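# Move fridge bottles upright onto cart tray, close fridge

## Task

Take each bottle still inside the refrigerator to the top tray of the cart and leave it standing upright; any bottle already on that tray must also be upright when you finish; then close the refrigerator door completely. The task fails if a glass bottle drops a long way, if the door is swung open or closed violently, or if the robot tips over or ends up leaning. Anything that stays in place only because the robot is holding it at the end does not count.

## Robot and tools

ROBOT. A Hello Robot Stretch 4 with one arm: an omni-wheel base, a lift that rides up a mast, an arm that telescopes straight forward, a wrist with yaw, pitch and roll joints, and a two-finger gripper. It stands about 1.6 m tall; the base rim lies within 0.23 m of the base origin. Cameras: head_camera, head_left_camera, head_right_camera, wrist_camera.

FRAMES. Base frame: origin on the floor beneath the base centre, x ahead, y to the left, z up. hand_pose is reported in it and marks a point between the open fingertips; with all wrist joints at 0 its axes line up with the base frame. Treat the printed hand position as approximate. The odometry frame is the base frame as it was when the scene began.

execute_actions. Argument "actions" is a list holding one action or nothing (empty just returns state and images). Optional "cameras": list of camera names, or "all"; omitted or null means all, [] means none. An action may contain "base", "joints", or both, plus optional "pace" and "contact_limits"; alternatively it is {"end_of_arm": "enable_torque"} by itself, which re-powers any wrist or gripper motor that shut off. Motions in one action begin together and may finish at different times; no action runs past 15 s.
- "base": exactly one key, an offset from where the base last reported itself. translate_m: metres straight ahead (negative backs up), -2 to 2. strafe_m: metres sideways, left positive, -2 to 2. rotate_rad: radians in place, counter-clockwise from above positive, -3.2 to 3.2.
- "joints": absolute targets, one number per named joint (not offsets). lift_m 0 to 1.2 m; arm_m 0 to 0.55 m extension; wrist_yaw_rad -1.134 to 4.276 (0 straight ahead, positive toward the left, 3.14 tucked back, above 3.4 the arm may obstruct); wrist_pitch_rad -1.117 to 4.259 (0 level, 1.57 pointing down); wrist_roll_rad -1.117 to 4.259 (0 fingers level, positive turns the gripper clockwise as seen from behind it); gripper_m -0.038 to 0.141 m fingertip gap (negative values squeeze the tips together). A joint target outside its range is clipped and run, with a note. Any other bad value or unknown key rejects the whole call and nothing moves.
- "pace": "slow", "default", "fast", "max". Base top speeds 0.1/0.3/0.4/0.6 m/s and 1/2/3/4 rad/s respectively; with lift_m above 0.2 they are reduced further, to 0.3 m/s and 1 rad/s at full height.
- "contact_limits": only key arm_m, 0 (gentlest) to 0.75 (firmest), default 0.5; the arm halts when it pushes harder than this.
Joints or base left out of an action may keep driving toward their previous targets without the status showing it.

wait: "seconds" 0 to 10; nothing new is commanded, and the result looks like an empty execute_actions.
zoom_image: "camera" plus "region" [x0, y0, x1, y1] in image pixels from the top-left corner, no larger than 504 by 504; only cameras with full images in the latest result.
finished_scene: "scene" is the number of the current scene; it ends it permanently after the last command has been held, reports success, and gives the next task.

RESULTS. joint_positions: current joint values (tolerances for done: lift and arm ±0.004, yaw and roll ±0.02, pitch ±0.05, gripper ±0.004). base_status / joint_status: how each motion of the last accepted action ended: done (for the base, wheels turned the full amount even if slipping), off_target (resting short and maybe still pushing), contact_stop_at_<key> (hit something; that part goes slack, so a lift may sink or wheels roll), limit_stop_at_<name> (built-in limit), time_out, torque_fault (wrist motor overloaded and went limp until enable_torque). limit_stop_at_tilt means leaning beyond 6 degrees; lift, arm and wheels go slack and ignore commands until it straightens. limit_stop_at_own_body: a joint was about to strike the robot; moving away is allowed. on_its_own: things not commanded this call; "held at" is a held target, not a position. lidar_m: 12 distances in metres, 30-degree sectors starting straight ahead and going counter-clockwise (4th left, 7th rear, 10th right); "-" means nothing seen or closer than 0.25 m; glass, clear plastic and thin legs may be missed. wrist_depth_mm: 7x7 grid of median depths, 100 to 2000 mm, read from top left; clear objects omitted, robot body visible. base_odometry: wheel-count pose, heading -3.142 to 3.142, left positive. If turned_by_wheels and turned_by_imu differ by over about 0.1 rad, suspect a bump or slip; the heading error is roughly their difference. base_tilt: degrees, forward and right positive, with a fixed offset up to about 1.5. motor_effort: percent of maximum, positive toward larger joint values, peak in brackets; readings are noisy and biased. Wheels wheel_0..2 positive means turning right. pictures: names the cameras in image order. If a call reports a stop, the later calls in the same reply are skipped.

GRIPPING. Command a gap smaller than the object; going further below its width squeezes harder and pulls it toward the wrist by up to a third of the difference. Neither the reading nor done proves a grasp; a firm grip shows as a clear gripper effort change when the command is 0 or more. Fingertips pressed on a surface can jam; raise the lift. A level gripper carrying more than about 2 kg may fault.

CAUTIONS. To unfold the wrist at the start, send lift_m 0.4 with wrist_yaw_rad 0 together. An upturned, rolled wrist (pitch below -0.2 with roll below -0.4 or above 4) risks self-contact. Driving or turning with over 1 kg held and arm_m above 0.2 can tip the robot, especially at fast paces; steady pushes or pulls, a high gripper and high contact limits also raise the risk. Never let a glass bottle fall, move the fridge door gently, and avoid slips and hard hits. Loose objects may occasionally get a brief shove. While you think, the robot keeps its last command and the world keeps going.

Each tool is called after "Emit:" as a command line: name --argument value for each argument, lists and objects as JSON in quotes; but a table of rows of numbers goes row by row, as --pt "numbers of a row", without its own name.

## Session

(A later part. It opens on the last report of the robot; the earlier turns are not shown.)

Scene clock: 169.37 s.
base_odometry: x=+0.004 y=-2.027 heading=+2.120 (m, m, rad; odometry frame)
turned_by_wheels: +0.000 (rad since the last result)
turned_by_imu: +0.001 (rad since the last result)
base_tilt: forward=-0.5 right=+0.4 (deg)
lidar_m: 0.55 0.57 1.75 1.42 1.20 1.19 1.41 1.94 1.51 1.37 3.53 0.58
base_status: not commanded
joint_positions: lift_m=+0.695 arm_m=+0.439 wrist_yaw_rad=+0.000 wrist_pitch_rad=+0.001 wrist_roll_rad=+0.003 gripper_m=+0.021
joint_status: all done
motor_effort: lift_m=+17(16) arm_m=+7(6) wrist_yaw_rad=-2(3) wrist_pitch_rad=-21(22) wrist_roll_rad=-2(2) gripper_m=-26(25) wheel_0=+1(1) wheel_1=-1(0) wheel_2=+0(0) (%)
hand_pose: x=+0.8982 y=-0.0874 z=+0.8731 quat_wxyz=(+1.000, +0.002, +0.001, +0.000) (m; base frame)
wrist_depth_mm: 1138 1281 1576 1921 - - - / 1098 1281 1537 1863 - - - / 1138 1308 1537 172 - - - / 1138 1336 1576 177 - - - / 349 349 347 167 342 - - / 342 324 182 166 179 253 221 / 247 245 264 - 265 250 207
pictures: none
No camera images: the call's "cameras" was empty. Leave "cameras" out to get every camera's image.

Emit:
execute_actions --actions '[{"joints":{"lift_m":0.68},"pace":"slow"}]' --cameras '[]'

Emit:
execute_actions --actions '[{"joints":{"gripper_m":0.11}}]' --cameras '["wrist_camera"]'

Emit:
execute_actions --actions '[{"joints":{"lift_m":0.87}}]' --cameras '[]'

Emit:
execute_actions --actions '[{"joints":{"arm_m":0}}]' --cameras '["head_camera"]'

Scene clock: 179.67 s.
base_odometry: x=+0.004 y=-2.027 heading=+2.120 (m, m, rad; odometry frame)
turned_by_wheels: +0.000 (rad since the last result)
turned_by_imu: +0.001 (rad since the last result)
base_tilt: forward=-0.3 right=+0.2 (deg)
lidar_m: 0.54 0.56 1.76 1.41 1.20 1.20 1.40 1.95 1.52 1.36 3.53 0.58
base_status: not commanded
joint_positions: lift_m=+0.680 arm_m=+0.439 wrist_yaw_rad=+0.000 wrist_pitch_rad=+0.000 wrist_roll_rad=+0.003 gripper_m=+0.021
joint_status: all done
motor_effort: lift_m=+16(16) arm_m=+6(7) wrist_yaw_rad=+0(1) wrist_pitch_rad=-19(22) wrist_roll_rad=-1(2) gripper_m=-25(24) wheel_0=+2(1) wheel_1=+0(1) wheel_2=-1(0) (%)
hand_pose: x=+0.8982 y=-0.0874 z=+0.8585 quat_wxyz=(+1.000, +0.002, +0.000, +0.000) (m; base frame)
wrist_depth_mm: 1160 1308 1537 1863 - - - / 1138 1281 1576 1921 - - - / 1138 1281 1576 174 - - - / 1138 1336 1618 178 - - - / 349 347 345 167 342 336 1863 / 303 291 182 166 179 254 211 / 220 219 235 - 238 223 207
pictures: none
No camera images: the call's "cameras" was empty. Leave "cameras" out to get every camera's image.

Scene clock: 181.40 s.
base_odometry: x=+0.004 y=-2.027 heading=+2.120 (m, m, rad; odometry frame)
turned_by_wheels: +0.000 (rad since the last result)
turned_by_imu: +0.000 (rad since the last result)
base_tilt: forward=-0.4 right=+0.4 (deg)
lidar_m: 0.55 0.57 1.77 1.42 1.20 1.20 1.40 1.94 1.51 1.36 3.52 0.57
base_status: not commanded
joint_positions: lift_m=+0.680 arm_m=+0.439 wrist_yaw_rad=+0.000 wrist_pitch_rad=-0.004 wrist_roll_rad=+0.003 gripper_m=+0.110
joint_status: all done
motor_effort: lift_m=+16(16) arm_m=+7(7) wrist_yaw_rad=-1(1) wrist_pitch_rad=-8(19) wrist_roll_rad=+0(2) gripper_m=+0(25) wheel_0=+1(1) wheel_1=+0(1) wheel_2=+0(0) (%)
hand_pose: x=+0.8982 y=-0.0874 z=+0.8596 quat_wxyz=(+1.000, +0.002, -0.002, +0.000) (m; base frame)
wrist_depth_mm: 1118 1308 1537 1921 - - - / 1138 1366 1576 1921 - - - / 1160 1308 1576 196 - - - / 1160 1308 1618 193 - - - / 349 345 343 184 342 343 1921 / 312 322 198 181 196 253 211 / 225 227 240 - 243 234 206
pictures: wrist_camera
Images, in order (width x height): wrist_camera 616x392.

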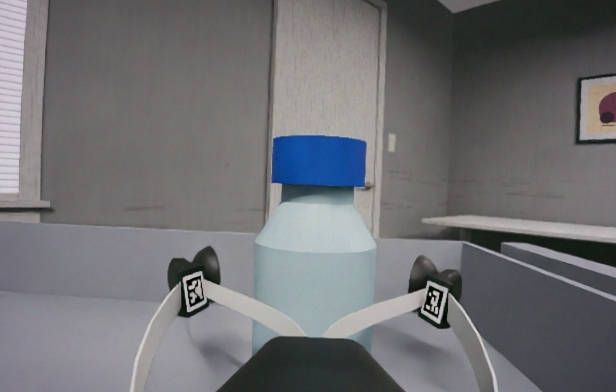

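Scene clock: 183.27 s.
base_odometry: x=+0.004 y=-2.027 heading=+2.120 (m, m, rad; odometry frame)
turned_by_wheels: +0.000 (rad since the last result)
turned_by_imu: +0.000 (rad since the last result)
base_tilt: forward=-0.4 right=+0.3 (deg)
lidar_m: 0.54 0.57 1.76 1.41 1.20 1.20 1.42 1.93 1.50 1.36 3.54 0.57
base_status: not commanded
joint_positions: lift_m=+0.870 arm_m=+0.439 wrist_yaw_rad=+0.000 wrist_pitch_rad=-0.004 wrist_roll_rad=+0.003 gripper_m=+0.110
joint_status: all done
motor_effort: lift_m=+25(28) arm_m=+7(7) wrist_yaw_rad=-2(1) wrist_pitch_rad=-7(8) wrist_roll_rad=-1(1) gripper_m=-2(2) wheel_0=+1(1) wheel_1=-1(1) wheel_2=+0(0) (%)
hand_pose: x=+0.8982 y=-0.0874 z=+1.0488 quat_wxyz=(+1.000, +0.002, -0.002, +0.000) (m; base frame)
wrist_depth_mm: 1160 1281 1576 1863 - - - / 1138 1336 1576 1983 - - - / 1138 1308 1576 1921 - - - / 1160 1336 1618 1921 - - - / 1160 1366 1576 1983 - - - / 1182 1336 1576 1921 - - - / 1182 1336 1618 - - - -
pictures: none
No camera images: the call's "cameras" was empty. Leave "cameras" out to get every camera's image.

Scene clock: 185.63 s.
base_odometry: x=+0.004 y=-2.027 heading=+2.120 (m, m, rad; odometry frame)
turned_by_wheels: +0.000 (rad since the last result)
turned_by_imu: +0.001 (rad since the last result)
base_tilt: forward=-0.6 right=+0.4 (deg)
lidar_m: 0.54 0.57 1.74 1.40 1.20 1.20 1.41 1.94 1.52 1.35 3.53 0.57
base_status: not commanded
joint_positions: lift_m=+0.870 arm_m=+0.001 wrist_yaw_rad=+0.000 wrist_pitch_rad=-0.004 wrist_roll_rad=+0.003 gripper_m=+0.110
joint_status: all done
motor_effort: lift_m=+26(26) arm_m=-7(9) wrist_yaw_rad=-2(1) wrist_pitch_rad=-7(7) wrist_roll_rad=-1(2) gripper_m=-1(2) wheel_0=+1(1) wheel_1=-1(1) wheel_2=+0(0) (%)
hand_pose: x=+0.4608 y=-0.0874 z=+1.0489 quat_wxyz=(+1.000, +0.002, -0.002, +0.000) (m; base frame)
wrist_depth_mm: 1397 1576 1863 - - - - / 1366 1618 1863 - - - - / 1366 1618 1921 - - - - / 1397 1576 1921 - - - - / 1397 1618 1983 - - - - / 1336 798 759 634 615 - - / 492 564 647 - 597 - -
pictures: head_camera
Images, in order (width x height): head_camera 420x560.

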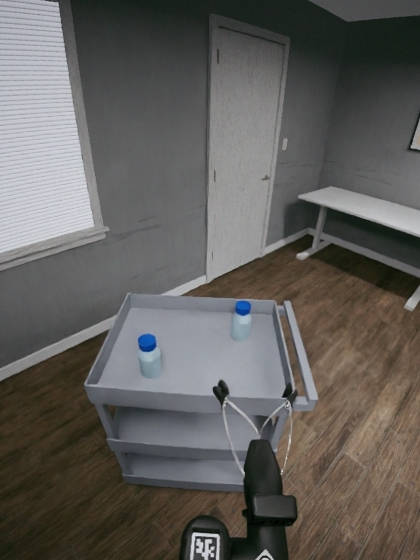

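Emit:
execute_actions --actions '[{"base":{"rotate_rad":-1.315},"joints":{"gripper_m":0.13}}]' --cameras '[]'

Emit:
execute_actions --actions '[{"base":{"translate_m":0.85},"joints":{"lift_m":0.2}}]' --cameras '[]'

Emit:
execute_actions --actions '[{"base":{"rotate_rad":-0.75},"joints":{"lift_m":0.05,"arm_m":0.2}}]'

Scene clock: 201.03 s.
base_odometry: x=+0.004 y=-2.027 heading=+0.805 (m, m, rad; odometry frame)
turned_by_wheels: -1.315 (rad since the last result)
turned_by_imu: -1.316 (rad since the last result)
base_tilt: forward=-0.5 right=+0.4 (deg)
lidar_m: 1.35 2.74 0.55 0.53 0.63 1.72 1.25 1.19 1.25 1.70 1.94 1.50
base_status: done
joint_positions: lift_m=+0.870 arm_m=+0.001 wrist_yaw_rad=+0.000 wrist_pitch_rad=-0.004 wrist_roll_rad=+0.003 gripper_m=+0.130
joint_status: all done
motor_effort: lift_m=+25(26) arm_m=-7(8) wrist_yaw_rad=-2(1) wrist_pitch_rad=-7(7) wrist_roll_rad=-1(2) gripper_m=-1(0) wheel_0=+0(3) wheel_1=+0(4) wheel_2=-1(6) (%)
hand_pose: x=+0.4608 y=-0.0874 z=+1.0490 quat_wxyz=(+1.000, +0.002, -0.002, +0.000) (m; base frame)
wrist_depth_mm: - - - 1205 1336 1499 1366 / - - - 1229 1336 1576 1537 / - - - 1229 1397 1537 1464 / - - - 1205 1336 1576 1499 / - - - 1205 1430 1576 1430 / - - - 1182 1308 1537 1499 / - - - - 1430 1537 1160
pictures: none
No camera images: the call's "cameras" was empty. Leave "cameras" out to get every camera's image.

Scene clock: 205.33 s.
base_odometry: x=+0.593 y=-1.414 heading=+0.805 (m, m, rad; odometry frame)
turned_by_wheels: +0.000 (rad since the last result)
turned_by_imu: -0.001 (rad since the last result)
base_tilt: forward=-0.5 right=+0.2 (deg)
lidar_m: 0.50 2.13 2.09 2.33 0.63 0.69 2.01 1.93 2.00 1.59 0.95 0.61
base_status: done
joint_positions: lift_m=+0.200 arm_m=+0.001 wrist_yaw_rad=+0.000 wrist_pitch_rad=-0.004 wrist_roll_rad=+0.003 gripper_m=+0.130
joint_status: all done
motor_effort: lift_m=+15(24) arm_m=-7(7) wrist_yaw_rad=-1(1) wrist_pitch_rad=-7(7) wrist_roll_rad=+0(1) gripper_m=-1(0) wheel_0=-1(2) wheel_1=-1(8) wheel_2=+3(8) (%)
hand_pose: x=+0.4608 y=-0.0874 z=+0.3798 quat_wxyz=(+1.000, +0.002, -0.002, +0.000) (m; base frame)
wrist_depth_mm: - - - 301 355 449 569 / - - - 301 359 449 580 / - - - 303 359 452 580 / - - - 304 368 459 585 / - - 1756 310 370 459 609 / 1138 1118 329 304 351 473 609 / 842 854 866 - 389 455 627
pictures: none
No camera images: the call's "cameras" was empty. Leave "cameras" out to get every camera's image.

Scene clock: 207.03 s.
base_odometry: x=+0.593 y=-1.414 heading=+0.055 (m, m, rad; odometry frame)
turned_by_wheels: -0.750 (rad since the last result)
turned_by_imu: -0.751 (rad since the last result)
base_tilt: forward=-0.4 right=+0.4 (deg)
lidar_m: 0.87 0.52 2.81 2.09 2.38 0.71 0.63 2.21 1.93 1.92 1.72 0.96
base_status: done
joint_positions: lift_m=+0.050 arm_m=+0.199 wrist_yaw_rad=+0.000 wrist_pitch_rad=-0.004 wrist_roll_rad=+0.003 gripper_m=+0.130
joint_status: all done
motor_effort: lift_m=+15(14) arm_m=+7(7) wrist_yaw_rad=-1(2) wrist_pitch_rad=-6(7) wrist_roll_rad=-1(2) gripper_m=-1(1) wheel_0=-1(8) wheel_1=-1(2) wheel_2=+0(6) (%)
hand_pose: x=+0.6581 y=-0.0874 z=+0.2298 quat_wxyz=(+1.000, +0.002, -0.002, +0.000) (m; base frame)
wrist_depth_mm: 410 539 661 976 597 508 462 / 413 539 691 842 798 615 462 / 415 554 715 1008 976 603 469 / 418 564 732 1008 960 580 466 / 418 539 691 732 891 480 917 / 421 521 597 554 521 473 741 / 442 539 603 - 535 484 591
pictures: head_camera, head_left_camera, head_right_camera, wrist_camera
Images, in order (width x height): head_camera 420x560, head_left_camera 420x672, head_right_camera 420x672, wrist_camera 616x392.

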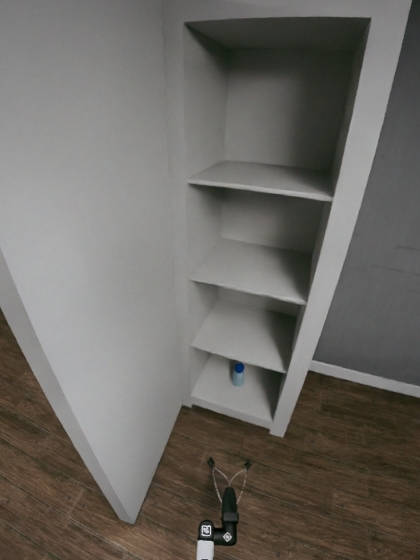

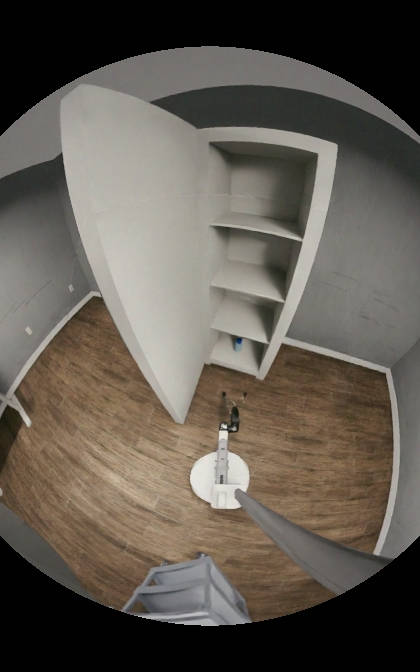

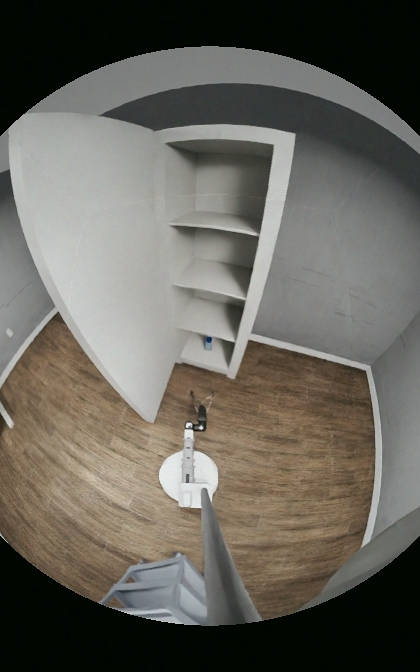

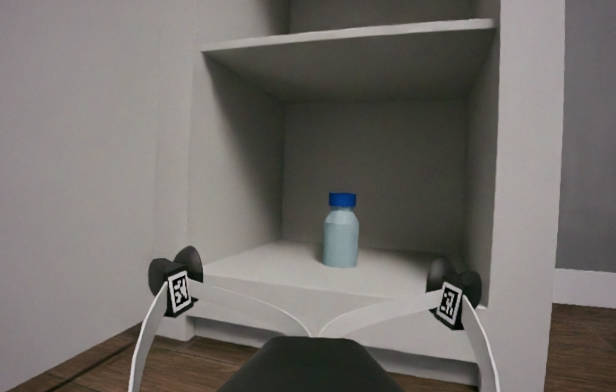

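Emit:
execute_actions --actions '[{"base":{"rotate_rad":-0.047},"joints":{"lift_m":0.02}}]' --cameras '[]'

Emit:
execute_actions --actions '[{"base":{"translate_m":0.2},"joints":{"arm_m":0.38}}]' --cameras '["wrist_camera"]'

Scene clock: 213.23 s.
base_odometry: x=+0.593 y=-1.414 heading=+0.008 (m, m, rad; odometry frame)
turned_by_wheels: -0.047 (rad since the last result)
turned_by_imu: -0.046 (rad since the last result)
base_tilt: forward=-0.3 right=+0.3 (deg)
lidar_m: 0.95 0.51 2.80 2.10 2.34 0.75 0.63 2.26 1.93 1.93 1.77 0.95
base_status: done
joint_positions: lift_m=+0.020 arm_m=+0.199 wrist_yaw_rad=+0.000 wrist_pitch_rad=-0.004 wrist_roll_rad=+0.003 gripper_m=+0.130
joint_status: all done
motor_effort: lift_m=+15(14) arm_m=+7(7) wrist_yaw_rad=-1(1) wrist_pitch_rad=-7(6) wrist_roll_rad=+0(0) gripper_m=+0(3) wheel_0=+1(1) wheel_1=+2(3) wheel_2=-1(4) (%)
hand_pose: x=+0.6581 y=-0.0874 z=+0.1998 quat_wxyz=(+1.000, +0.002, -0.002, +0.000) (m; base frame)
wrist_depth_mm: 452 621 676 640 603 480 946 / 452 621 778 946 904 484 946 / 452 615 820 1008 946 484 960 / 459 621 820 991 946 496 960 / 459 603 661 699 723 484 960 / 459 609 585 549 512 477 788 / 484 492 535 - 535 492 559
pictures: none
No camera images: the call's "cameras" was empty. Leave "cameras" out to get every camera's image.

Scene clock: 215.30 s.
base_odometry: x=+0.793 y=-1.413 heading=+0.008 (m, m, rad; odometry frame)
turned_by_wheels: +0.000 (rad since the last result)
turned_by_imu: +0.000 (rad since the last result)
base_tilt: forward=-0.6 right=+0.3 (deg)
lidar_m: 0.75 0.44 0.38 2.10 2.28 1.03 0.84 2.32 1.99 1.98 1.56 0.76
base_status: done
joint_positions: lift_m=+0.020 arm_m=+0.379 wrist_yaw_rad=+0.000 wrist_pitch_rad=-0.004 wrist_roll_rad=+0.003 gripper_m=+0.130
joint_status: all done
motor_effort: lift_m=+15(15) arm_m=+7(6) wrist_yaw_rad=-1(0) wrist_pitch_rad=-7(7) wrist_roll_rad=+0(0) gripper_m=-2(1) wheel_0=+0(7) wheel_1=+0(5) wheel_2=+1(10) (%)
hand_pose: x=+0.8382 y=-0.0874 z=+0.1998 quat_wxyz=(+1.000, +0.002, -0.002, +0.000) (m; base frame)
wrist_depth_mm: 324 415 569 597 574 535 410 / 324 421 627 621 580 544 410 / 325 430 640 621 580 549 402 / 330 439 647 351 580 544 399 / 332 418 574 334 574 544 392 / 315 322 307 330 322 325 357 / 241 243 263 - 276 260 278
pictures: wrist_camera
Images, in order (width x height): wrist_camera 616x392.

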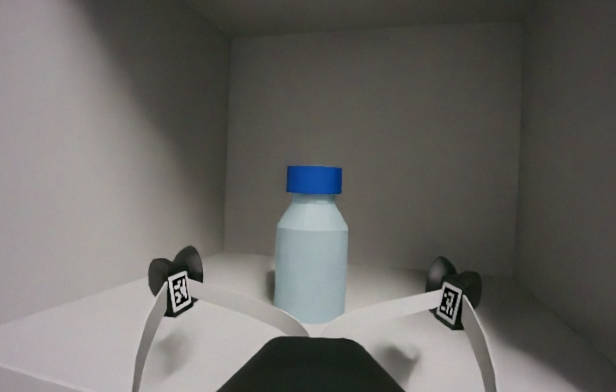

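Emit:
execute_actions --actions '[{"joints":{"arm_m":0.527,"lift_m":0.008}}]' --cameras '["wrist_camera"]'

Emit:
execute_actions --actions '[{"joints":{"gripper_m":0.02}}]' --cameras '[]'

Emit:
execute_actions --actions '[{"joints":{"lift_m":0.06}}]' --cameras '["wrist_camera"]'

Scene clock: 226.43 s.
base_odometry: x=+0.793 y=-1.413 heading=+0.008 (m, m, rad; odometry frame)
turned_by_wheels: +0.000 (rad since the last result)
turned_by_imu: +0.001 (rad since the last result)
base_tilt: forward=-0.4 right=+0.3 (deg)
lidar_m: 0.77 0.42 0.38 2.11 2.27 1.01 0.83 2.33 1.98 1.98 1.55 0.76
base_status: not commanded
joint_positions: lift_m=+0.008 arm_m=+0.526 wrist_yaw_rad=+0.000 wrist_pitch_rad=-0.004 wrist_roll_rad=+0.003 gripper_m=+0.130
joint_status: all done
motor_effort: lift_m=+15(17) arm_m=+7(8) wrist_yaw_rad=+0(0) wrist_pitch_rad=-6(7) wrist_roll_rad=-2(1) gripper_m=-1(1) wheel_0=+0(0) wheel_1=+0(0) wheel_2=+1(1) (%)
hand_pose: x=+0.9851 y=-0.0874 z=+0.1878 quat_wxyz=(+1.000, +0.002, -0.002, +0.000) (m; base frame)
wrist_depth_mm: 287 370 492 469 442 413 394 / 287 377 492 469 439 418 394 / 291 382 500 193 436 418 394 / 293 382 500 194 445 415 397 / 294 373 496 183 439 415 399 / 277 289 273 182 289 293 355 / 216 220 231 - 249 234 252
pictures: wrist_camera
Images, in order (width x height): wrist_camera 616x392.

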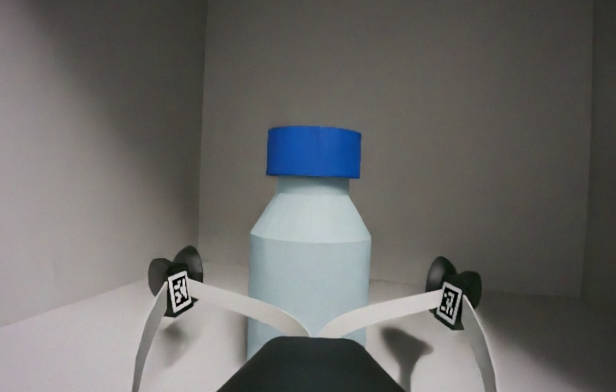

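Scene clock: 228.43 s.
base_odometry: x=+0.793 y=-1.413 heading=+0.008 (m, m, rad; odometry frame)
turned_by_wheels: +0.000 (rad since the last result)
turned_by_imu: +0.000 (rad since the last result)
base_tilt: forward=-0.5 right=+0.3 (deg)
lidar_m: 0.75 0.44 0.38 2.10 2.28 1.03 0.83 2.32 1.97 1.98 1.55 0.77
base_status: not commanded
joint_positions: lift_m=+0.008 arm_m=+0.526 wrist_yaw_rad=+0.001 wrist_pitch_rad=-0.004 wrist_roll_rad=+0.003 gripper_m=+0.021
joint_status: all done
motor_effort: lift_m=+15(15) arm_m=+7(7) wrist_yaw_rad=-4(4) wrist_pitch_rad=-6(6) wrist_roll_rad=-2(1) gripper_m=-25(25) wheel_0=+1(0) wheel_1=+0(0) wheel_2=+1(0) (%)
hand_pose: x=+0.9853 y=-0.0871 z=+0.1878 quat_wxyz=(+1.000, +0.002, -0.002, +0.000) (m; base frame)
wrist_depth_mm: 289 370 492 473 439 413 392 / 287 375 496 469 436 418 397 / 290 382 500 173 433 413 394 / 293 387 500 178 439 421 397 / 294 389 496 167 436 415 397 / 279 286 182 167 179 349 351 / 217 215 231 - 234 220 252
pictures: none
No camera images: the call's "cameras" was empty. Leave "cameras" out to get every camera's image.

Scene clock: 229.57 s.
base_odometry: x=+0.793 y=-1.413 heading=+0.008 (m, m, rad; odometry frame)
turned_by_wheels: +0.000 (rad since the last result)
turned_by_imu: +0.000 (rad since the last result)
base_tilt: forward=-0.4 right=+0.3 (deg)
lidar_m: 0.77 0.44 0.38 2.11 2.28 1.02 0.82 2.32 1.98 1.98 1.53 0.76
base_status: not commanded
joint_positions: lift_m=+0.059 arm_m=+0.526 wrist_yaw_rad=+0.001 wrist_pitch_rad=+0.000 wrist_roll_rad=+0.003 gripper_m=+0.021
joint_status: all done
motor_effort: lift_m=+27(30) arm_m=+7(7) wrist_yaw_rad=-1(4) wrist_pitch_rad=-19(20) wrist_roll_rad=+0(1) gripper_m=-26(27) wheel_0=+0(0) wheel_1=+0(0) wheel_2=+0(0) (%)
hand_pose: x=+0.9852 y=-0.0873 z=+0.2376 quat_wxyz=(+1.000, +0.002, +0.000, +0.000) (m; base frame)
wrist_depth_mm: 287 370 492 462 439 413 392 / 286 377 492 469 439 410 394 / 290 379 492 173 442 418 394 / 291 382 500 177 442 415 397 / 294 384 500 167 436 413 399 / 294 355 183 167 179 413 399 / 289 304 330 - 332 310 345
pictures: wrist_camera
Images, in order (width x height): wrist_camera 616x392.

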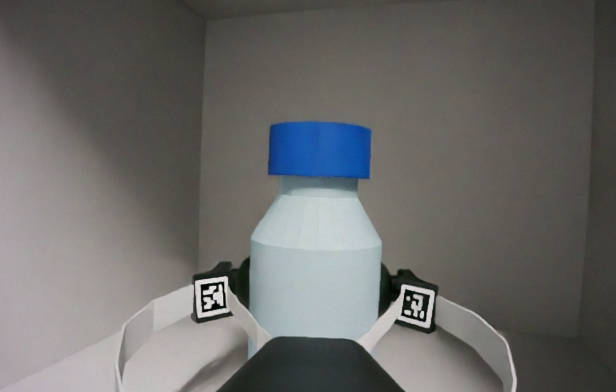

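Emit:
execute_actions --actions '[{"base":{"translate_m":-0.23},"joints":{"arm_m":0.2}}]' --cameras '[]'

Emit:
execute_actions --actions '[{"joints":{"arm_m":0.0,"lift_m":0.35}}]' --cameras '[]'

Emit:
execute_actions --actions '[{"base":{"rotate_rad":0.81},"pace":"slow","joints":{"lift_m":0.45}}]' --cameras '[]'

Emit:
execute_actions --actions '[{"base":{"translate_m":-0.867},"joints":{"lift_m":0.92}}]' --cameras '[]'

Emit:
execute_actions --actions '[{"base":{"rotate_rad":1.302},"pace":"slow","joints":{"wrist_yaw_rad":0.5}}]' --cameras '[]'

Emit:
execute_actions --actions '[{"joints":{"arm_m":0.44}}]' --cameras '[]'

Emit:
execute_actions --actions '[{"joints":{"lift_m":0.8}}]' --cameras '["head_camera","wrist_camera"]'

Scene clock: 251.57 s.
base_odometry: x=+0.563 y=-1.415 heading=+0.008 (m, m, rad; odometry frame)
turned_by_wheels: +0.000 (rad since the last result)
turned_by_imu: +0.002 (rad since the last result)
base_tilt: forward=-0.3 right=+0.2 (deg)
lidar_m: 0.61 0.54 2.80 2.08 2.34 0.72 0.60 2.26 1.91 1.93 1.82 0.97
base_status: done
joint_positions: lift_m=+0.059 arm_m=+0.201 wrist_yaw_rad=+0.000 wrist_pitch_rad=+0.000 wrist_roll_rad=+0.003 gripper_m=+0.021
joint_status: all done
motor_effort: lift_m=+27(27) arm_m=-7(8) wrist_yaw_rad=+0(2) wrist_pitch_rad=-19(19) wrist_roll_rad=-1(1) gripper_m=-25(25) wheel_0=+1(1) wheel_1=+0(3) wheel_2=+0(10) (%)
hand_pose: x=+0.6606 y=-0.0875 z=+0.2376 quat_wxyz=(+1.000, +0.002, +0.000, +0.000) (m; base frame)
wrist_depth_mm: 452 603 778 1025 931 512 976 / 455 615 750 831 798 512 946 / 459 621 831 173 976 512 960 / 462 627 854 177 960 521 960 / 466 654 715 167 788 521 960 / 473 574 183 167 179 512 891 / 517 549 591 - 554 517 627
pictures: none
No camera images: the call's "cameras" was empty. Leave "cameras" out to get every camera's image.

Scene clock: 253.80 s.
base_odometry: x=+0.563 y=-1.415 heading=+0.008 (m, m, rad; odometry frame)
turned_by_wheels: +0.000 (rad since the last result)
turned_by_imu: +0.001 (rad since the last result)
base_tilt: forward=-0.4 right=+0.3 (deg)
lidar_m: 0.42 0.53 2.82 2.08 2.34 0.73 0.60 2.26 1.92 1.91 1.82 0.98
base_status: not commanded
joint_positions: lift_m=+0.349 arm_m=+0.001 wrist_yaw_rad=+0.000 wrist_pitch_rad=+0.000 wrist_roll_rad=+0.003 gripper_m=+0.021
joint_status: all done
motor_effort: lift_m=+27(29) arm_m=-7(9) wrist_yaw_rad=+0(1) wrist_pitch_rad=-19(19) wrist_roll_rad=-1(1) gripper_m=-25(27) wheel_0=+0(1) wheel_1=+0(0) wheel_2=+0(0) (%)
hand_pose: x=+0.4608 y=-0.0875 z=+0.5276 quat_wxyz=(+1.000, +0.002, +0.000, +0.000) (m; base frame)
wrist_depth_mm: 492 654 878 917 820 1182 1118 / 484 661 904 1229 1042 1182 1118 / 496 668 917 173 1182 1160 1160 / 496 676 878 177 946 1229 1098 / 504 691 854 167 723 1205 1138 / 508 621 183 166 179 1205 1138 / 517 615 878 - 723 1138 1118
pictures: none
No camera images: the call's "cameras" was empty. Leave "cameras" out to get every camera's image.

Scene clock: 255.90 s.
base_odometry: x=+0.563 y=-1.415 heading=+0.818 (m, m, rad; odometry frame)
turned_by_wheels: +0.810 (rad since the last result)
turned_by_imu: +0.812 (rad since the last result)
base_tilt: forward=-0.5 right=+0.4 (deg)
lidar_m: 0.41 2.08 2.08 2.29 0.59 0.69 1.99 1.92 1.99 1.58 0.98 0.60
base_status: done
joint_positions: lift_m=+0.449 arm_m=+0.001 wrist_yaw_rad=+0.000 wrist_pitch_rad=+0.000 wrist_roll_rad=+0.003 gripper_m=+0.021
joint_status: all done
motor_effort: lift_m=+27(28) arm_m=-7(7) wrist_yaw_rad=-2(1) wrist_pitch_rad=-19(19) wrist_roll_rad=-2(0) gripper_m=-24(25) wheel_0=+1(5) wheel_1=+1(1) wheel_2=+0(11) (%)
hand_pose: x=+0.4608 y=-0.0874 z=+0.6276 quat_wxyz=(+1.000, +0.002, +0.000, +0.000) (m; base frame)
wrist_depth_mm: - - - 320 351 436 554 / - - - 320 353 442 559 / - - - 172 357 445 559 / - - - 176 364 449 574 / - - - 167 368 459 585 / 1756 1708 182 167 178 466 597 / 1336 1281 1366 - 384 436 615
pictures: none
No camera images: the call's "cameras" was empty. Leave "cameras" out to get every camera's image.

Scene clock: 260.27 s.
base_odometry: x=-0.029 y=-2.048 heading=+0.818 (m, m, rad; odometry frame)
turned_by_wheels: +0.000 (rad since the last result)
turned_by_imu: +0.003 (rad since the last result)
base_tilt: forward=-0.4 right=+0.3 (deg)
lidar_m: 0.40 0.61 0.55 0.54 1.73 1.67 1.22 1.17 1.23 1.69 1.95 0.42
base_status: done
joint_positions: lift_m=+0.920 arm_m=+0.001 wrist_yaw_rad=+0.000 wrist_pitch_rad=+0.000 wrist_roll_rad=+0.003 gripper_m=+0.021
joint_status: all done
motor_effort: lift_m=+26(29) arm_m=-7(7) wrist_yaw_rad=+0(0) wrist_pitch_rad=-19(19) wrist_roll_rad=-1(1) gripper_m=-27(24) wheel_0=+0(1) wheel_1=-1(7) wheel_2=-1(8) (%)
hand_pose: x=+0.4608 y=-0.0874 z=+1.0977 quat_wxyz=(+1.000, +0.002, +0.000, +0.000) (m; base frame)
wrist_depth_mm: - - - - 1336 1499 1336 / - - - - 1336 1618 1537 / - - - 173 1366 1576 1499 / - - - 177 1397 1537 1537 / - - - 167 1397 1618 1397 / - - 183 166 178 1661 1464 / - - - - 1430 1499 1229
pictures: none
No camera images: the call's "cameras" was empty. Leave "cameras" out to get every camera's image.

Scene clock: 262.87 s.
base_odometry: x=-0.029 y=-2.048 heading=+2.120 (m, m, rad; odometry frame)
turned_by_wheels: +1.302 (rad since the last result)
turned_by_imu: +1.305 (rad since the last result)
base_tilt: forward=-0.5 right=+0.3 (deg)
lidar_m: 0.39 0.57 1.72 1.37 1.14 1.17 1.37 1.97 1.55 1.40 3.55 0.57
base_status: done
joint_positions: lift_m=+0.920 arm_m=+0.001 wrist_yaw_rad=+0.500 wrist_pitch_rad=+0.000 wrist_roll_rad=+0.003 gripper_m=+0.021
joint_status: all done
motor_effort: lift_m=+26(26) arm_m=-7(7) wrist_yaw_rad=-1(2) wrist_pitch_rad=-19(20) wrist_roll_rad=-2(2) gripper_m=-25(23) wheel_0=-1(6) wheel_1=-2(6) wheel_2=-1(6) (%)
hand_pose: x=+0.4673 y=+0.0617 z=+1.0977 quat_wxyz=(+0.969, +0.002, +0.001, +0.248) (m; base frame)
wrist_depth_mm: 1397 1464 1576 1661 1808 1863 - / 1430 1430 1576 1708 1808 1921 - / 1430 1499 1618 172 1808 1921 - / 1397 1499 1537 177 1808 1921 - / 1430 1537 1618 167 1921 1983 - / 1430 1499 183 166 178 1983 - / 1430 1499 1576 - 732 683 504
pictures: none
No camera images: the call's "cameras" was empty. Leave "cameras" out to get every camera's image.

Scene clock: 265.23 s.
base_odometry: x=-0.029 y=-2.048 heading=+2.120 (m, m, rad; odometry frame)
turned_by_wheels: +0.000 (rad since the last result)
turned_by_imu: +0.001 (rad since the last result)
base_tilt: forward=-0.2 right=+0.4 (deg)
lidar_m: 0.54 0.58 1.73 1.40 1.17 1.16 1.36 1.97 1.54 1.39 3.56 0.58
base_status: not commanded
joint_positions: lift_m=+0.920 arm_m=+0.439 wrist_yaw_rad=+0.500 wrist_pitch_rad=+0.000 wrist_roll_rad=+0.003 gripper_m=+0.021
joint_status: all done
motor_effort: lift_m=+26(26) arm_m=+7(10) wrist_yaw_rad=-1(2) wrist_pitch_rad=-19(19) wrist_roll_rad=+0(1) gripper_m=-25(24) wheel_0=-1(1) wheel_1=-2(2) wheel_2=-1(1) (%)
hand_pose: x=+0.9048 y=+0.0616 z=+1.0977 quat_wxyz=(+0.969, +0.002, +0.000, +0.247) (m; base frame)
wrist_depth_mm: 1138 1182 1281 1336 1430 1618 1661 / 1138 1182 1229 1366 1430 1537 1661 / 1118 1229 1336 173 1397 1618 1661 / 1138 1229 1308 178 1499 1618 1708 / 1138 1205 1255 167 1499 1618 1808 / 1138 1182 183 167 179 1576 1708 / 1182 1205 1336 - 1537 1537 1808
pictures: none
No camera images: the call's "cameras" was empty. Leave "cameras" out to get every camera's image.

Scene clock: 266.77 s.
base_odometry: x=-0.029 y=-2.048 heading=+2.120 (m, m, rad; odometry frame)
turned_by_wheels: +0.000 (rad since the last result)
turned_by_imu: +0.000 (rad since the last result)
base_tilt: forward=-0.3 right=+0.3 (deg)
lidar_m: 0.54 0.56 1.73 1.39 1.18 1.17 1.36 1.96 1.55 1.39 3.56 0.58
base_status: not commanded
joint_positions: lift_m=+0.800 arm_m=+0.439 wrist_yaw_rad=+0.500 wrist_pitch_rad=+0.000 wrist_roll_rad=+0.003 gripper_m=+0.021
joint_status: all done
motor_effort: lift_m=+17(24) arm_m=+7(7) wrist_yaw_rad=+1(1) wrist_pitch_rad=-19(19) wrist_roll_rad=-3(0) gripper_m=-24(25) wheel_0=-1(1) wheel_1=-2(2) wheel_2=-1(1) (%)
hand_pose: x=+0.9048 y=+0.0616 z=+0.9784 quat_wxyz=(+0.969, +0.002, +0.001, +0.247) (m; base frame)
wrist_depth_mm: 1098 1205 1229 1397 1430 1537 1661 / 1138 1182 1255 1366 1430 1537 1618 / 1118 1229 1255 173 1464 1576 1661 / 1138 1205 1308 178 1499 1537 1661 / 1098 1205 1255 167 1464 1576 1756 / 1160 1182 184 167 178 1576 1756 / 349 394 421 - 1499 1576 1756
pictures: head_camera, wrist_camera
Images, in order (width x height): head_camera 420x560, wrist_camera 616x392.

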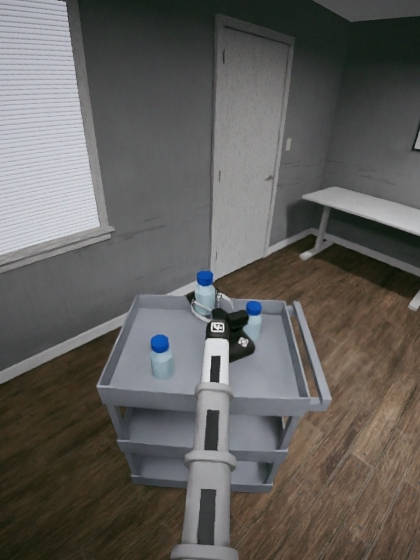

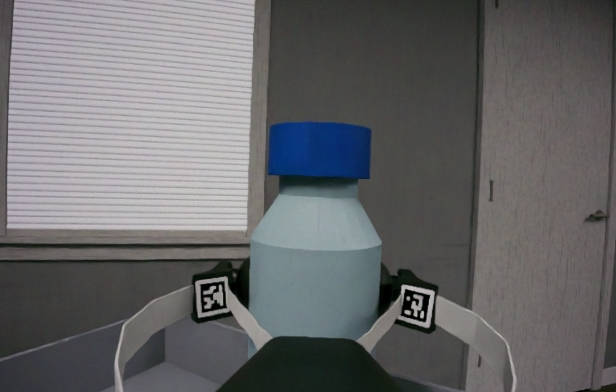

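Emit:
execute_actions --actions '[{"joints":{"lift_m":0.677},"pace":"slow"}]' --cameras '[]'

Emit:
execute_actions --actions '[{"joints":{"gripper_m":0.095}}]' --cameras '["wrist_camera"]'

Emit:
execute_actions --actions '[{"joints":{"lift_m":0.87}}]' --cameras '[]'

Emit:
execute_actions --actions '[{"joints":{"arm_m":0}}]' --cameras '["head_camera"]'

Scene clock: 277.57 s.
base_odometry: x=-0.029 y=-2.048 heading=+2.120 (m, m, rad; odometry frame)
turned_by_wheels: +0.000 (rad since the last result)
turned_by_imu: +0.001 (rad since the last result)
base_tilt: forward=-0.3 right=+0.2 (deg)
lidar_m: 0.53 0.58 1.72 1.38 1.17 1.16 1.36 1.97 1.54 1.42 3.57 0.57
base_status: not commanded
joint_positions: lift_m=+0.677 arm_m=+0.439 wrist_yaw_rad=+0.500 wrist_pitch_rad=-0.001 wrist_roll_rad=+0.003 gripper_m=+0.021
joint_status: all done
motor_effort: lift_m=+15(17) arm_m=+7(7) wrist_yaw_rad=+0(0) wrist_pitch_rad=-14(19) wrist_roll_rad=-1(1) gripper_m=-27(26) wheel_0=-1(1) wheel_1=-2(2) wheel_2=-1(1) (%)
hand_pose: x=+0.9048 y=+0.0616 z=+0.8560 quat_wxyz=(+0.969, +0.002, +0.000, +0.247) (m; base frame)
wrist_depth_mm: 1138 1182 1281 1366 1464 1576 1661 / 1118 1160 1255 1366 1430 1576 1661 / 1138 1182 1281 173 1464 1576 1756 / 1138 1205 1255 178 1464 1618 1708 / 338 418 402 167 301 287 1756 / 301 289 182 167 178 270 258 / 218 216 231 - 236 220 242
pictures: none
No camera images: the call's "cameras" was empty. Leave "cameras" out to get every camera's image.

Scene clock: 279.13 s.
base_odometry: x=-0.029 y=-2.048 heading=+2.120 (m, m, rad; odometry frame)
turned_by_wheels: +0.000 (rad since the last result)
turned_by_imu: +0.000 (rad since the last result)
base_tilt: forward=-0.4 right=+0.4 (deg)
lidar_m: 0.54 0.57 1.72 1.38 1.18 1.17 1.37 1.96 1.56 1.39 3.56 0.58
base_status: not commanded
joint_positions: lift_m=+0.677 arm_m=+0.439 wrist_yaw_rad=+0.500 wrist_pitch_rad=-0.004 wrist_roll_rad=+0.003 gripper_m=+0.095
joint_status: all done
motor_effort: lift_m=+15(15) arm_m=+7(7) wrist_yaw_rad=+0(1) wrist_pitch_rad=-8(14) wrist_roll_rad=-1(1) gripper_m=+0(26) wheel_0=-1(1) wheel_1=-2(2) wheel_2=-1(1) (%)
hand_pose: x=+0.9048 y=+0.0616 z=+0.8567 quat_wxyz=(+0.969, +0.002, -0.001, +0.247) (m; base frame)
wrist_depth_mm: 1118 1182 1255 1366 1464 1499 1618 / 1138 1182 1281 1336 1499 1576 1661 / 1138 1182 1281 195 1430 1618 1618 / 1138 1182 1255 193 1464 1618 1661 / 336 413 397 182 303 289 1708 / 306 319 199 181 193 273 258 / 220 220 235 - 237 237 246
pictures: wrist_camera
Images, in order (width x height): wrist_camera 616x392.

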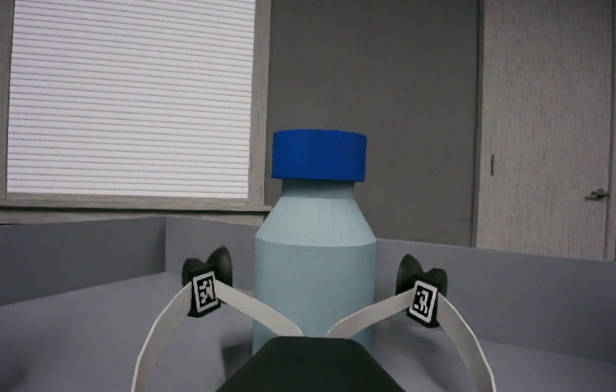

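Scene clock: 281.03 s.
base_odometry: x=-0.029 y=-2.048 heading=+2.120 (m, m, rad; odometry frame)
turned_by_wheels: +0.000 (rad since the last result)
turned_by_imu: +0.000 (rad since the last result)
base_tilt: forward=-0.4 right=+0.6 (deg)
lidar_m: 0.54 0.56 1.72 1.38 1.17 1.18 1.35 1.97 1.57 1.41 3.56 0.57
base_status: not commanded
joint_positions: lift_m=+0.870 arm_m=+0.439 wrist_yaw_rad=+0.500 wrist_pitch_rad=-0.004 wrist_roll_rad=+0.003 gripper_m=+0.095
joint_status: all done
motor_effort: lift_m=+26(27) arm_m=+7(7) wrist_yaw_rad=+0(0) wrist_pitch_rad=-8(8) wrist_roll_rad=-2(1) gripper_m=-4(3) wheel_0=-1(1) wheel_1=-2(2) wheel_2=-1(1) (%)
hand_pose: x=+0.9048 y=+0.0616 z=+1.0488 quat_wxyz=(+0.969, +0.002, -0.001, +0.247) (m; base frame)
wrist_depth_mm: 1138 1182 1255 1366 1430 1537 1661 / 1118 1182 1281 1366 1464 1537 1661 / 1118 1205 1281 1366 1464 1537 1661 / 1160 1229 1308 1366 1464 1576 1661 / 1098 1205 1281 1397 1464 1576 1708 / 1160 1205 1281 1430 213 1576 1708 / 1160 1229 1336 - 1537 1661 1756
pictures: none
No camera images: the call's "cameras" was empty. Leave "cameras" out to get every camera's image.

Scene clock: 283.40 s.
base_odometry: x=-0.029 y=-2.048 heading=+2.120 (m, m, rad; odometry frame)
turned_by_wheels: +0.000 (rad since the last result)
turned_by_imu: +0.001 (rad since the last result)
base_tilt: forward=-0.6 right=+0.4 (deg)
lidar_m: 0.55 0.57 1.72 1.37 1.18 1.17 1.38 1.97 1.56 1.40 3.57 0.57
base_status: not commanded
joint_positions: lift_m=+0.870 arm_m=+0.001 wrist_yaw_rad=+0.500 wrist_pitch_rad=-0.004 wrist_roll_rad=+0.003 gripper_m=+0.095
joint_status: all done
motor_effort: lift_m=+26(26) arm_m=-7(9) wrist_yaw_rad=-2(1) wrist_pitch_rad=-7(7) wrist_roll_rad=-1(3) gripper_m=-1(3) wheel_0=-1(1) wheel_1=-2(2) wheel_2=-1(1) (%)
hand_pose: x=+0.4674 y=+0.0616 z=+1.0489 quat_wxyz=(+0.969, +0.002, -0.001, +0.247) (m; base frame)
wrist_depth_mm: 1366 1464 1576 1661 1808 1921 - / 1430 1464 1576 1708 1863 1983 - / 1430 1499 1537 1708 1808 1983 - / 1430 1537 1618 1756 1863 1921 - / 1430 1464 1576 1661 1756 1983 - / 1430 1537 603 741 213 1921 - / 1430 1537 549 - 634 603 492
pictures: head_camera
Images, in order (width x height): head_camera 420x560.

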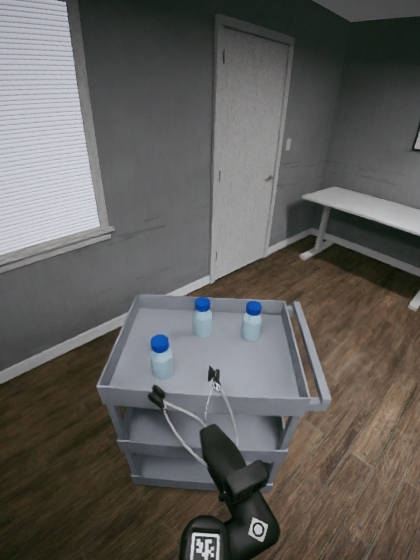

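Emit:
execute_actions --actions '[{"base":{"rotate_rad":-1.302},"joints":{"gripper_m":0,"wrist_yaw_rad":0}}]' --cameras '[]'

Emit:
execute_actions --actions '[{"base":{"translate_m":0.8},"joints":{"lift_m":0.35}}]' --cameras '[]'

Emit:
execute_actions --actions '[{"base":{"rotate_rad":-1.068},"joints":{"wrist_yaw_rad":1.8}}]' --cameras '["head_left_camera"]'

Emit:
execute_actions --actions '[{"base":{"strafe_m":0.87}}]' --cameras '[]'

Emit:
execute_actions --actions '[{"joints":{"wrist_yaw_rad":0}}]' --cameras '["head_camera","head_left_camera"]'

Scene clock: 297.60 s.
base_odometry: x=-0.029 y=-2.048 heading=+0.818 (m, m, rad; odometry frame)
turned_by_wheels: -1.302 (rad since the last result)
turned_by_imu: -1.303 (rad since the last result)
base_tilt: forward=-0.6 right=+0.3 (deg)
lidar_m: 1.40 0.62 0.54 0.54 1.73 1.68 1.22 1.17 1.22 1.69 1.97 1.55
base_status: done
joint_positions: lift_m=+0.870 arm_m=+0.001 wrist_yaw_rad=+0.000 wrist_pitch_rad=-0.004 wrist_roll_rad=+0.003 gripper_m=+0.000
joint_status: all done
motor_effort: lift_m=+25(26) arm_m=-8(7) wrist_yaw_rad=-1(6) wrist_pitch_rad=-7(8) wrist_roll_rad=+1(0) gripper_m=-7(7) wheel_0=+1(3) wheel_1=+1(9) wheel_2=+0(7) (%)
hand_pose: x=+0.4608 y=-0.0874 z=+1.0490 quat_wxyz=(+1.000, +0.002, -0.002, +0.000) (m; base frame)
wrist_depth_mm: - - - - 1397 1499 1366 / - - - - 1366 1576 1576 / - - - 1255 1366 1537 1499 / - - - 1229 1366 1618 1499 / - - - 1205 1366 1576 1499 / - - 182 191 185 1618 1499 / - - - - 1397 1366 1205
pictures: none
No camera images: the call's "cameras" was empty. Leave "cameras" out to get every camera's image.

Scene clock: 301.73 s.
base_odometry: x=+0.518 y=-1.464 heading=+0.818 (m, m, rad; odometry frame)
turned_by_wheels: +0.000 (rad since the last result)
turned_by_imu: -0.001 (rad since the last result)
base_tilt: forward=-0.4 right=+0.3 (deg)
lidar_m: 0.61 2.12 2.16 0.85 0.53 0.73 1.94 1.86 1.95 1.61 1.00 0.69
base_status: done
joint_positions: lift_m=+0.350 arm_m=+0.001 wrist_yaw_rad=+0.000 wrist_pitch_rad=-0.004 wrist_roll_rad=+0.003 gripper_m=+0.000
joint_status: all done
motor_effort: lift_m=+15(22) arm_m=-7(7) wrist_yaw_rad=-2(1) wrist_pitch_rad=-7(7) wrist_roll_rad=-2(1) gripper_m=-7(8) wheel_0=-1(6) wheel_1=-1(11) wheel_2=+1(9) (%)
hand_pose: x=+0.4608 y=-0.0874 z=+0.5298 quat_wxyz=(+1.000, +0.002, -0.002, +0.000) (m; base frame)
wrist_depth_mm: - - - 389 430 530 683 / - - - 394 436 535 683 / - - - 394 439 549 683 / - - - 399 442 559 707 / - - - 397 445 559 707 / 1576 1618 182 191 185 564 707 / 1138 1138 1160 - 449 574 707
pictures: none
No camera images: the call's "cameras" was empty. Leave "cameras" out to get every camera's image.

Scene clock: 303.47 s.
base_odometry: x=+0.518 y=-1.464 heading=-0.250 (m, m, rad; odometry frame)
turned_by_wheels: -1.068 (rad since the last result)
turned_by_imu: -1.070 (rad since the last result)
base_tilt: forward=-0.4 right=+0.3 (deg)
lidar_m: 1.02 0.70 0.60 2.15 2.19 0.91 0.55 0.69 1.94 1.87 1.93 1.63
base_status: done
joint_positions: lift_m=+0.350 arm_m=+0.001 wrist_yaw_rad=+1.799 wrist_pitch_rad=-0.004 wrist_roll_rad=+0.003 gripper_m=+0.000
joint_status: all done
motor_effort: lift_m=+16(16) arm_m=-7(7) wrist_yaw_rad=+1(8) wrist_pitch_rad=-7(7) wrist_roll_rad=-2(2) gripper_m=-5(5) wheel_0=+0(7) wheel_1=+0(5) wheel_2=-1(7) (%)
hand_pose: x=+0.1920 y=+0.3008 z=+0.5297 quat_wxyz=(+0.622, +0.003, +0.000, +0.783) (m; base frame)
wrist_depth_mm: - - - - - - 364 / - - - - - - 362 / - - - - - - 364 / - - - - - - 364 / - - - - - - 366 / 1618 1661 182 191 185 1756 368 / 1118 1160 1160 - 1205 387 366
pictures: head_left_camera
Images, in order (width x height): head_left_camera 420x672.

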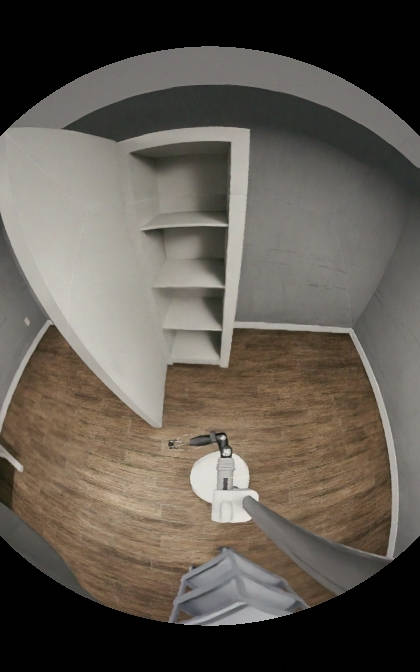

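Scene clock: 307.70 s.
base_odometry: x=+0.733 y=-0.621 heading=-0.250 (m, m, rad; odometry frame)
turned_by_wheels: +0.000 (rad since the last result)
turned_by_imu: +0.002 (rad since the last result)
base_tilt: forward=-0.3 right=+0.5 (deg)
lidar_m: 0.98 1.63 2.08 1.94 1.31 1.71 2.14 1.04 1.03 2.72 0.50 0.46
base_status: done
joint_positions: lift_m=+0.350 arm_m=+0.001 wrist_yaw_rad=+1.800 wrist_pitch_rad=-0.004 wrist_roll_rad=+0.003 gripper_m=+0.000
joint_status: not commanded
motor_effort: lift_m=+16(16) arm_m=-7(7) wrist_yaw_rad=+1(0) wrist_pitch_rad=-7(7) wrist_roll_rad=-1(1) gripper_m=-8(7) wheel_0=+2(6) wheel_1=-2(11) wheel_2=+0(1) (%)
hand_pose: x=+0.1920 y=+0.3008 z=+0.5297 quat_wxyz=(+0.622, +0.003, +0.000, +0.783) (m; base frame)
wrist_depth_mm: - - - 1921 1863 1808 1756 / - - - 1921 1863 1808 1661 / - - - - 1863 1756 1661 / - - - - 1983 1756 1708 / - - - - 1863 1863 1756 / 1618 1661 182 191 186 1756 1661 / 1160 1138 1182 - 1205 1229 1281
pictures: none
No camera images: the call's "cameras" was empty. Leave "cameras" out to get every camera's image.

Scene clock: 309.33 s.
base_odometry: x=+0.733 y=-0.621 heading=-0.250 (m, m, rad; odometry frame)
turned_by_wheels: +0.000 (rad since the last result)
turned_by_imu: +0.000 (rad since the last result)
base_tilt: forward=-0.5 right=+0.3 (deg)
lidar_m: 0.97 1.63 2.07 1.94 1.30 1.71 2.15 1.04 1.04 2.73 0.51 0.44
base_status: not commanded
joint_positions: lift_m=+0.350 arm_m=+0.001 wrist_yaw_rad=+0.001 wrist_pitch_rad=-0.004 wrist_roll_rad=+0.003 gripper_m=+0.000
joint_status: all done
motor_effort: lift_m=+16(16) arm_m=-7(7) wrist_yaw_rad=-2(8) wrist_pitch_rad=-7(7) wrist_roll_rad=+0(1) gripper_m=-8(7) wheel_0=+1(1) wheel_1=-1(2) wheel_2=-1(1) (%)
hand_pose: x=+0.4608 y=-0.0872 z=+0.5297 quat_wxyz=(+1.000, +0.002, -0.002, +0.000) (m; base frame)
wrist_depth_mm: 1366 1366 1336 1336 960 430 312 / 1397 1336 1366 1366 946 433 314 / 1366 1336 1397 1336 917 427 314 / 1366 1308 1366 1336 878 424 312 / 1397 1366 1336 1336 750 418 309 / 1366 1397 182 191 185 413 306 / 1118 1138 1160 - 640 359 300
pictures: head_camera, head_left_camera
Images, in order (width x height): head_camera 420x560, head_left_camera 420x672.

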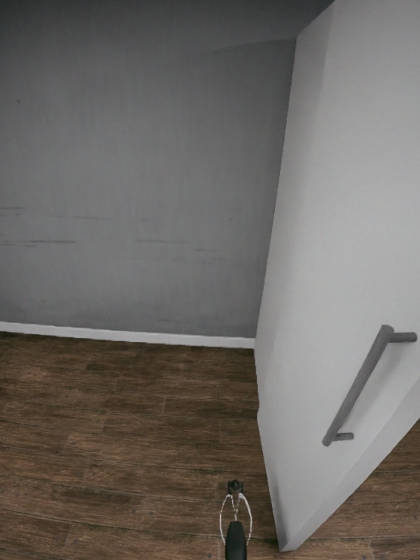

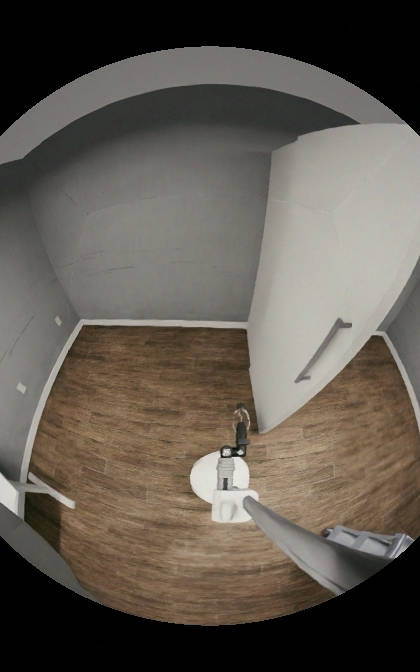

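Emit:
execute_actions --actions '[{"base":{"strafe_m":-0.6},"joints":{"arm_m":0.1},"pace":"slow"}]' --cameras '["head_camera","head_left_camera"]'

Scene clock: 321.37 s.
base_odometry: x=+0.584 y=-1.202 heading=-0.250 (m, m, rad; odometry frame)
turned_by_wheels: +0.000 (rad since the last result)
turned_by_imu: +0.001 (rad since the last result)
base_tilt: forward=-0.4 right=+0.3 (deg)
lidar_m: 0.76 0.97 2.22 1.92 1.87 2.25 0.74 0.62 2.22 2.12 2.21 0.70
base_status: done
joint_positions: lift_m=+0.350 arm_m=+0.099 wrist_yaw_rad=+0.000 wrist_pitch_rad=-0.004 wrist_roll_rad=+0.003 gripper_m=+0.000
joint_status: all done
motor_effort: lift_m=+16(16) arm_m=+7(8) wrist_yaw_rad=-2(20) wrist_pitch_rad=-7(7) wrist_roll_rad=-1(1) gripper_m=-6(9) wheel_0=+1(8) wheel_1=-1(7) wheel_2=+0(2) (%)
hand_pose: x=+0.5582 y=-0.0873 z=+0.5297 quat_wxyz=(+1.000, +0.002, -0.002, +0.000) (m; base frame)
wrist_depth_mm: 1281 585 521 466 424 1255 1229 / 1308 585 521 466 424 1229 1281 / 1255 591 530 473 427 1229 1229 / 1255 597 521 469 427 1281 1229 / 1308 591 525 459 424 1255 1281 / 1308 597 182 191 184 1281 1255 / 1118 597 530 - 421 1160 1205
pictures: head_camera, head_left_camera
Images, in order (width x height): head_camera 420x560, head_left_camera 420x672.

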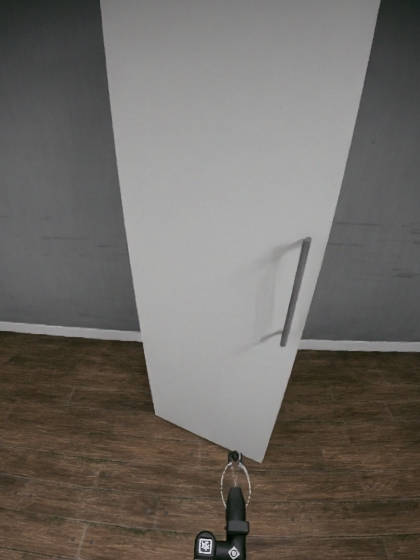

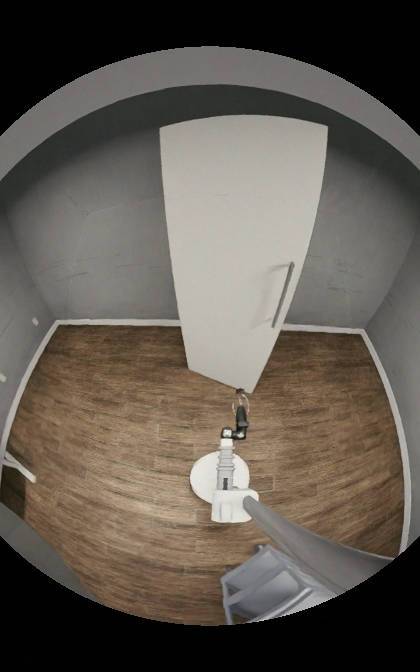

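Emit:
execute_actions --actions '[{"joints":{"arm_m":0.33},"pace":"default","contact_limits":{"arm_m":0.3}}]' --cameras '[]'

Emit:
execute_actions --actions '[{"joints":{"arm_m":0.53},"pace":"slow","contact_limits":{"arm_m":0.3}}]' --cameras '["head_camera"]'

Scene clock: 329.77 s.
base_odometry: x=+0.584 y=-1.202 heading=-0.250 (m, m, rad; odometry frame)
turned_by_wheels: +0.000 (rad since the last result)
turned_by_imu: +0.001 (rad since the last result)
base_tilt: forward=-0.4 right=+0.3 (deg)
lidar_m: 0.94 0.99 2.23 1.95 1.88 2.26 0.74 0.64 2.22 2.13 2.20 0.94
base_status: not commanded
joint_positions: lift_m=+0.350 arm_m=+0.329 wrist_yaw_rad=+0.000 wrist_pitch_rad=-0.004 wrist_roll_rad=+0.003 gripper_m=+0.000
joint_status: all done
motor_effort: lift_m=+16(16) arm_m=+7(9) wrist_yaw_rad=+0(0) wrist_pitch_rad=-6(7) wrist_roll_rad=-2(2) gripper_m=-7(4) wheel_0=+1(1) wheel_1=-2(1) wheel_2=+0(0) (%)
contact_limits: arm_m 0.3
hand_pose: x=+0.7881 y=-0.0874 z=+0.5297 quat_wxyz=(+1.000, +0.002, -0.002, +0.000) (m; base frame)
wrist_depth_mm: 402 402 397 397 394 397 1008 / 402 399 399 399 399 397 1008 / 404 402 399 402 402 394 1060 / 407 407 404 404 402 402 1008 / 404 407 407 399 402 402 1060 / 410 410 182 191 185 404 1042 / 410 407 407 - 407 404 1025
pictures: none
No camera images: the call's "cameras" was empty. Leave "cameras" out to get every camera's image.

Scene clock: 332.50 s.
base_odometry: x=+0.584 y=-1.202 heading=-0.250 (m, m, rad; odometry frame)
turned_by_wheels: +0.000 (rad since the last result)
turned_by_imu: +0.001 (rad since the last result)
base_tilt: forward=-0.5 right=+0.3 (deg)
lidar_m: 0.94 0.97 2.23 1.94 1.88 2.26 0.74 0.63 2.23 2.13 2.21 0.94
base_status: not commanded
joint_positions: lift_m=+0.350 arm_m=+0.497 wrist_yaw_rad=-0.004 wrist_pitch_rad=-0.005 wrist_roll_rad=+0.003 gripper_m=+0.000
joint_status: arm_m contact_stop (moved +0.169 of +0.201)
on_its_own: arm_m is slack since a contact_stop (your +0.530 is given up)
motor_effort: lift_m=+16(16) arm_m=+0(22) wrist_yaw_rad=+11(39) wrist_pitch_rad=-5(7) wrist_roll_rad=-1(1) gripper_m=-6(5) wheel_0=+4(6) wheel_1=+1(3) wheel_2=-4(11) (%)
contact_limits: arm_m 0.3
hand_pose: x=+0.9565 y=-0.0886 z=+0.5299 quat_wxyz=(+1.000, +0.002, -0.002, -0.002) (m; base frame)
wrist_depth_mm: 232 231 231 229 229 229 230 / 232 232 230 233 231 231 229 / 234 232 234 232 232 231 230 / 236 234 234 233 233 232 232 / 236 235 235 234 234 235 233 / 237 236 184 204 184 235 235 / 237 237 236 - 236 235 235
pictures: head_camera
Images, in order (width x height): head_camera 420x560.

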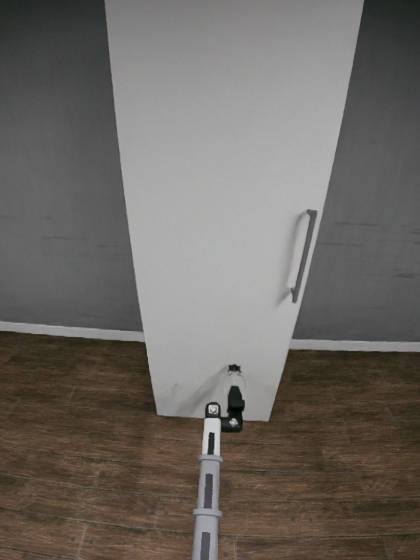

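Emit:
execute_actions --actions '[{"joints":{"arm_m":0.45}}]' --cameras '[]'

Emit:
finished_scene --scene 2

Scene clock: 337.27 s.
base_odometry: x=+0.584 y=-1.202 heading=-0.250 (m, m, rad; odometry frame)
turned_by_wheels: +0.000 (rad since the last result)
turned_by_imu: +0.001 (rad since the last result)
base_tilt: forward=-0.3 right=+0.4 (deg)
lidar_m: 0.94 0.98 2.22 1.92 1.88 2.26 0.73 0.63 2.21 2.12 2.20 0.92
base_status: not commanded
joint_positions: lift_m=+0.350 arm_m=+0.451 wrist_yaw_rad=+0.000 wrist_pitch_rad=-0.004 wrist_roll_rad=+0.003 gripper_m=+0.000
joint_status: all done
motor_effort: lift_m=+16(16) arm_m=-7(5) wrist_yaw_rad=+0(12) wrist_pitch_rad=-6(6) wrist_roll_rad=-2(1) gripper_m=-8(7) wheel_0=+2(3) wheel_1=+0(1) wheel_2=-3(4) (%)
hand_pose: x=+0.9106 y=-0.0875 z=+0.5298 quat_wxyz=(+1.000, +0.002, -0.002, +0.000) (m; base frame)
wrist_depth_mm: 279 276 277 276 276 274 274 / 278 277 278 277 277 276 274 / 282 278 278 278 277 277 274 / 283 281 281 278 279 277 277 / 283 281 281 278 279 279 278 / 285 283 182 191 185 281 278 / 285 285 283 - 282 282 281
pictures: none
No camera images: the call's "cameras" was empty. Leave "cameras" out to get every camera's image.

The scene is finished: the task was done.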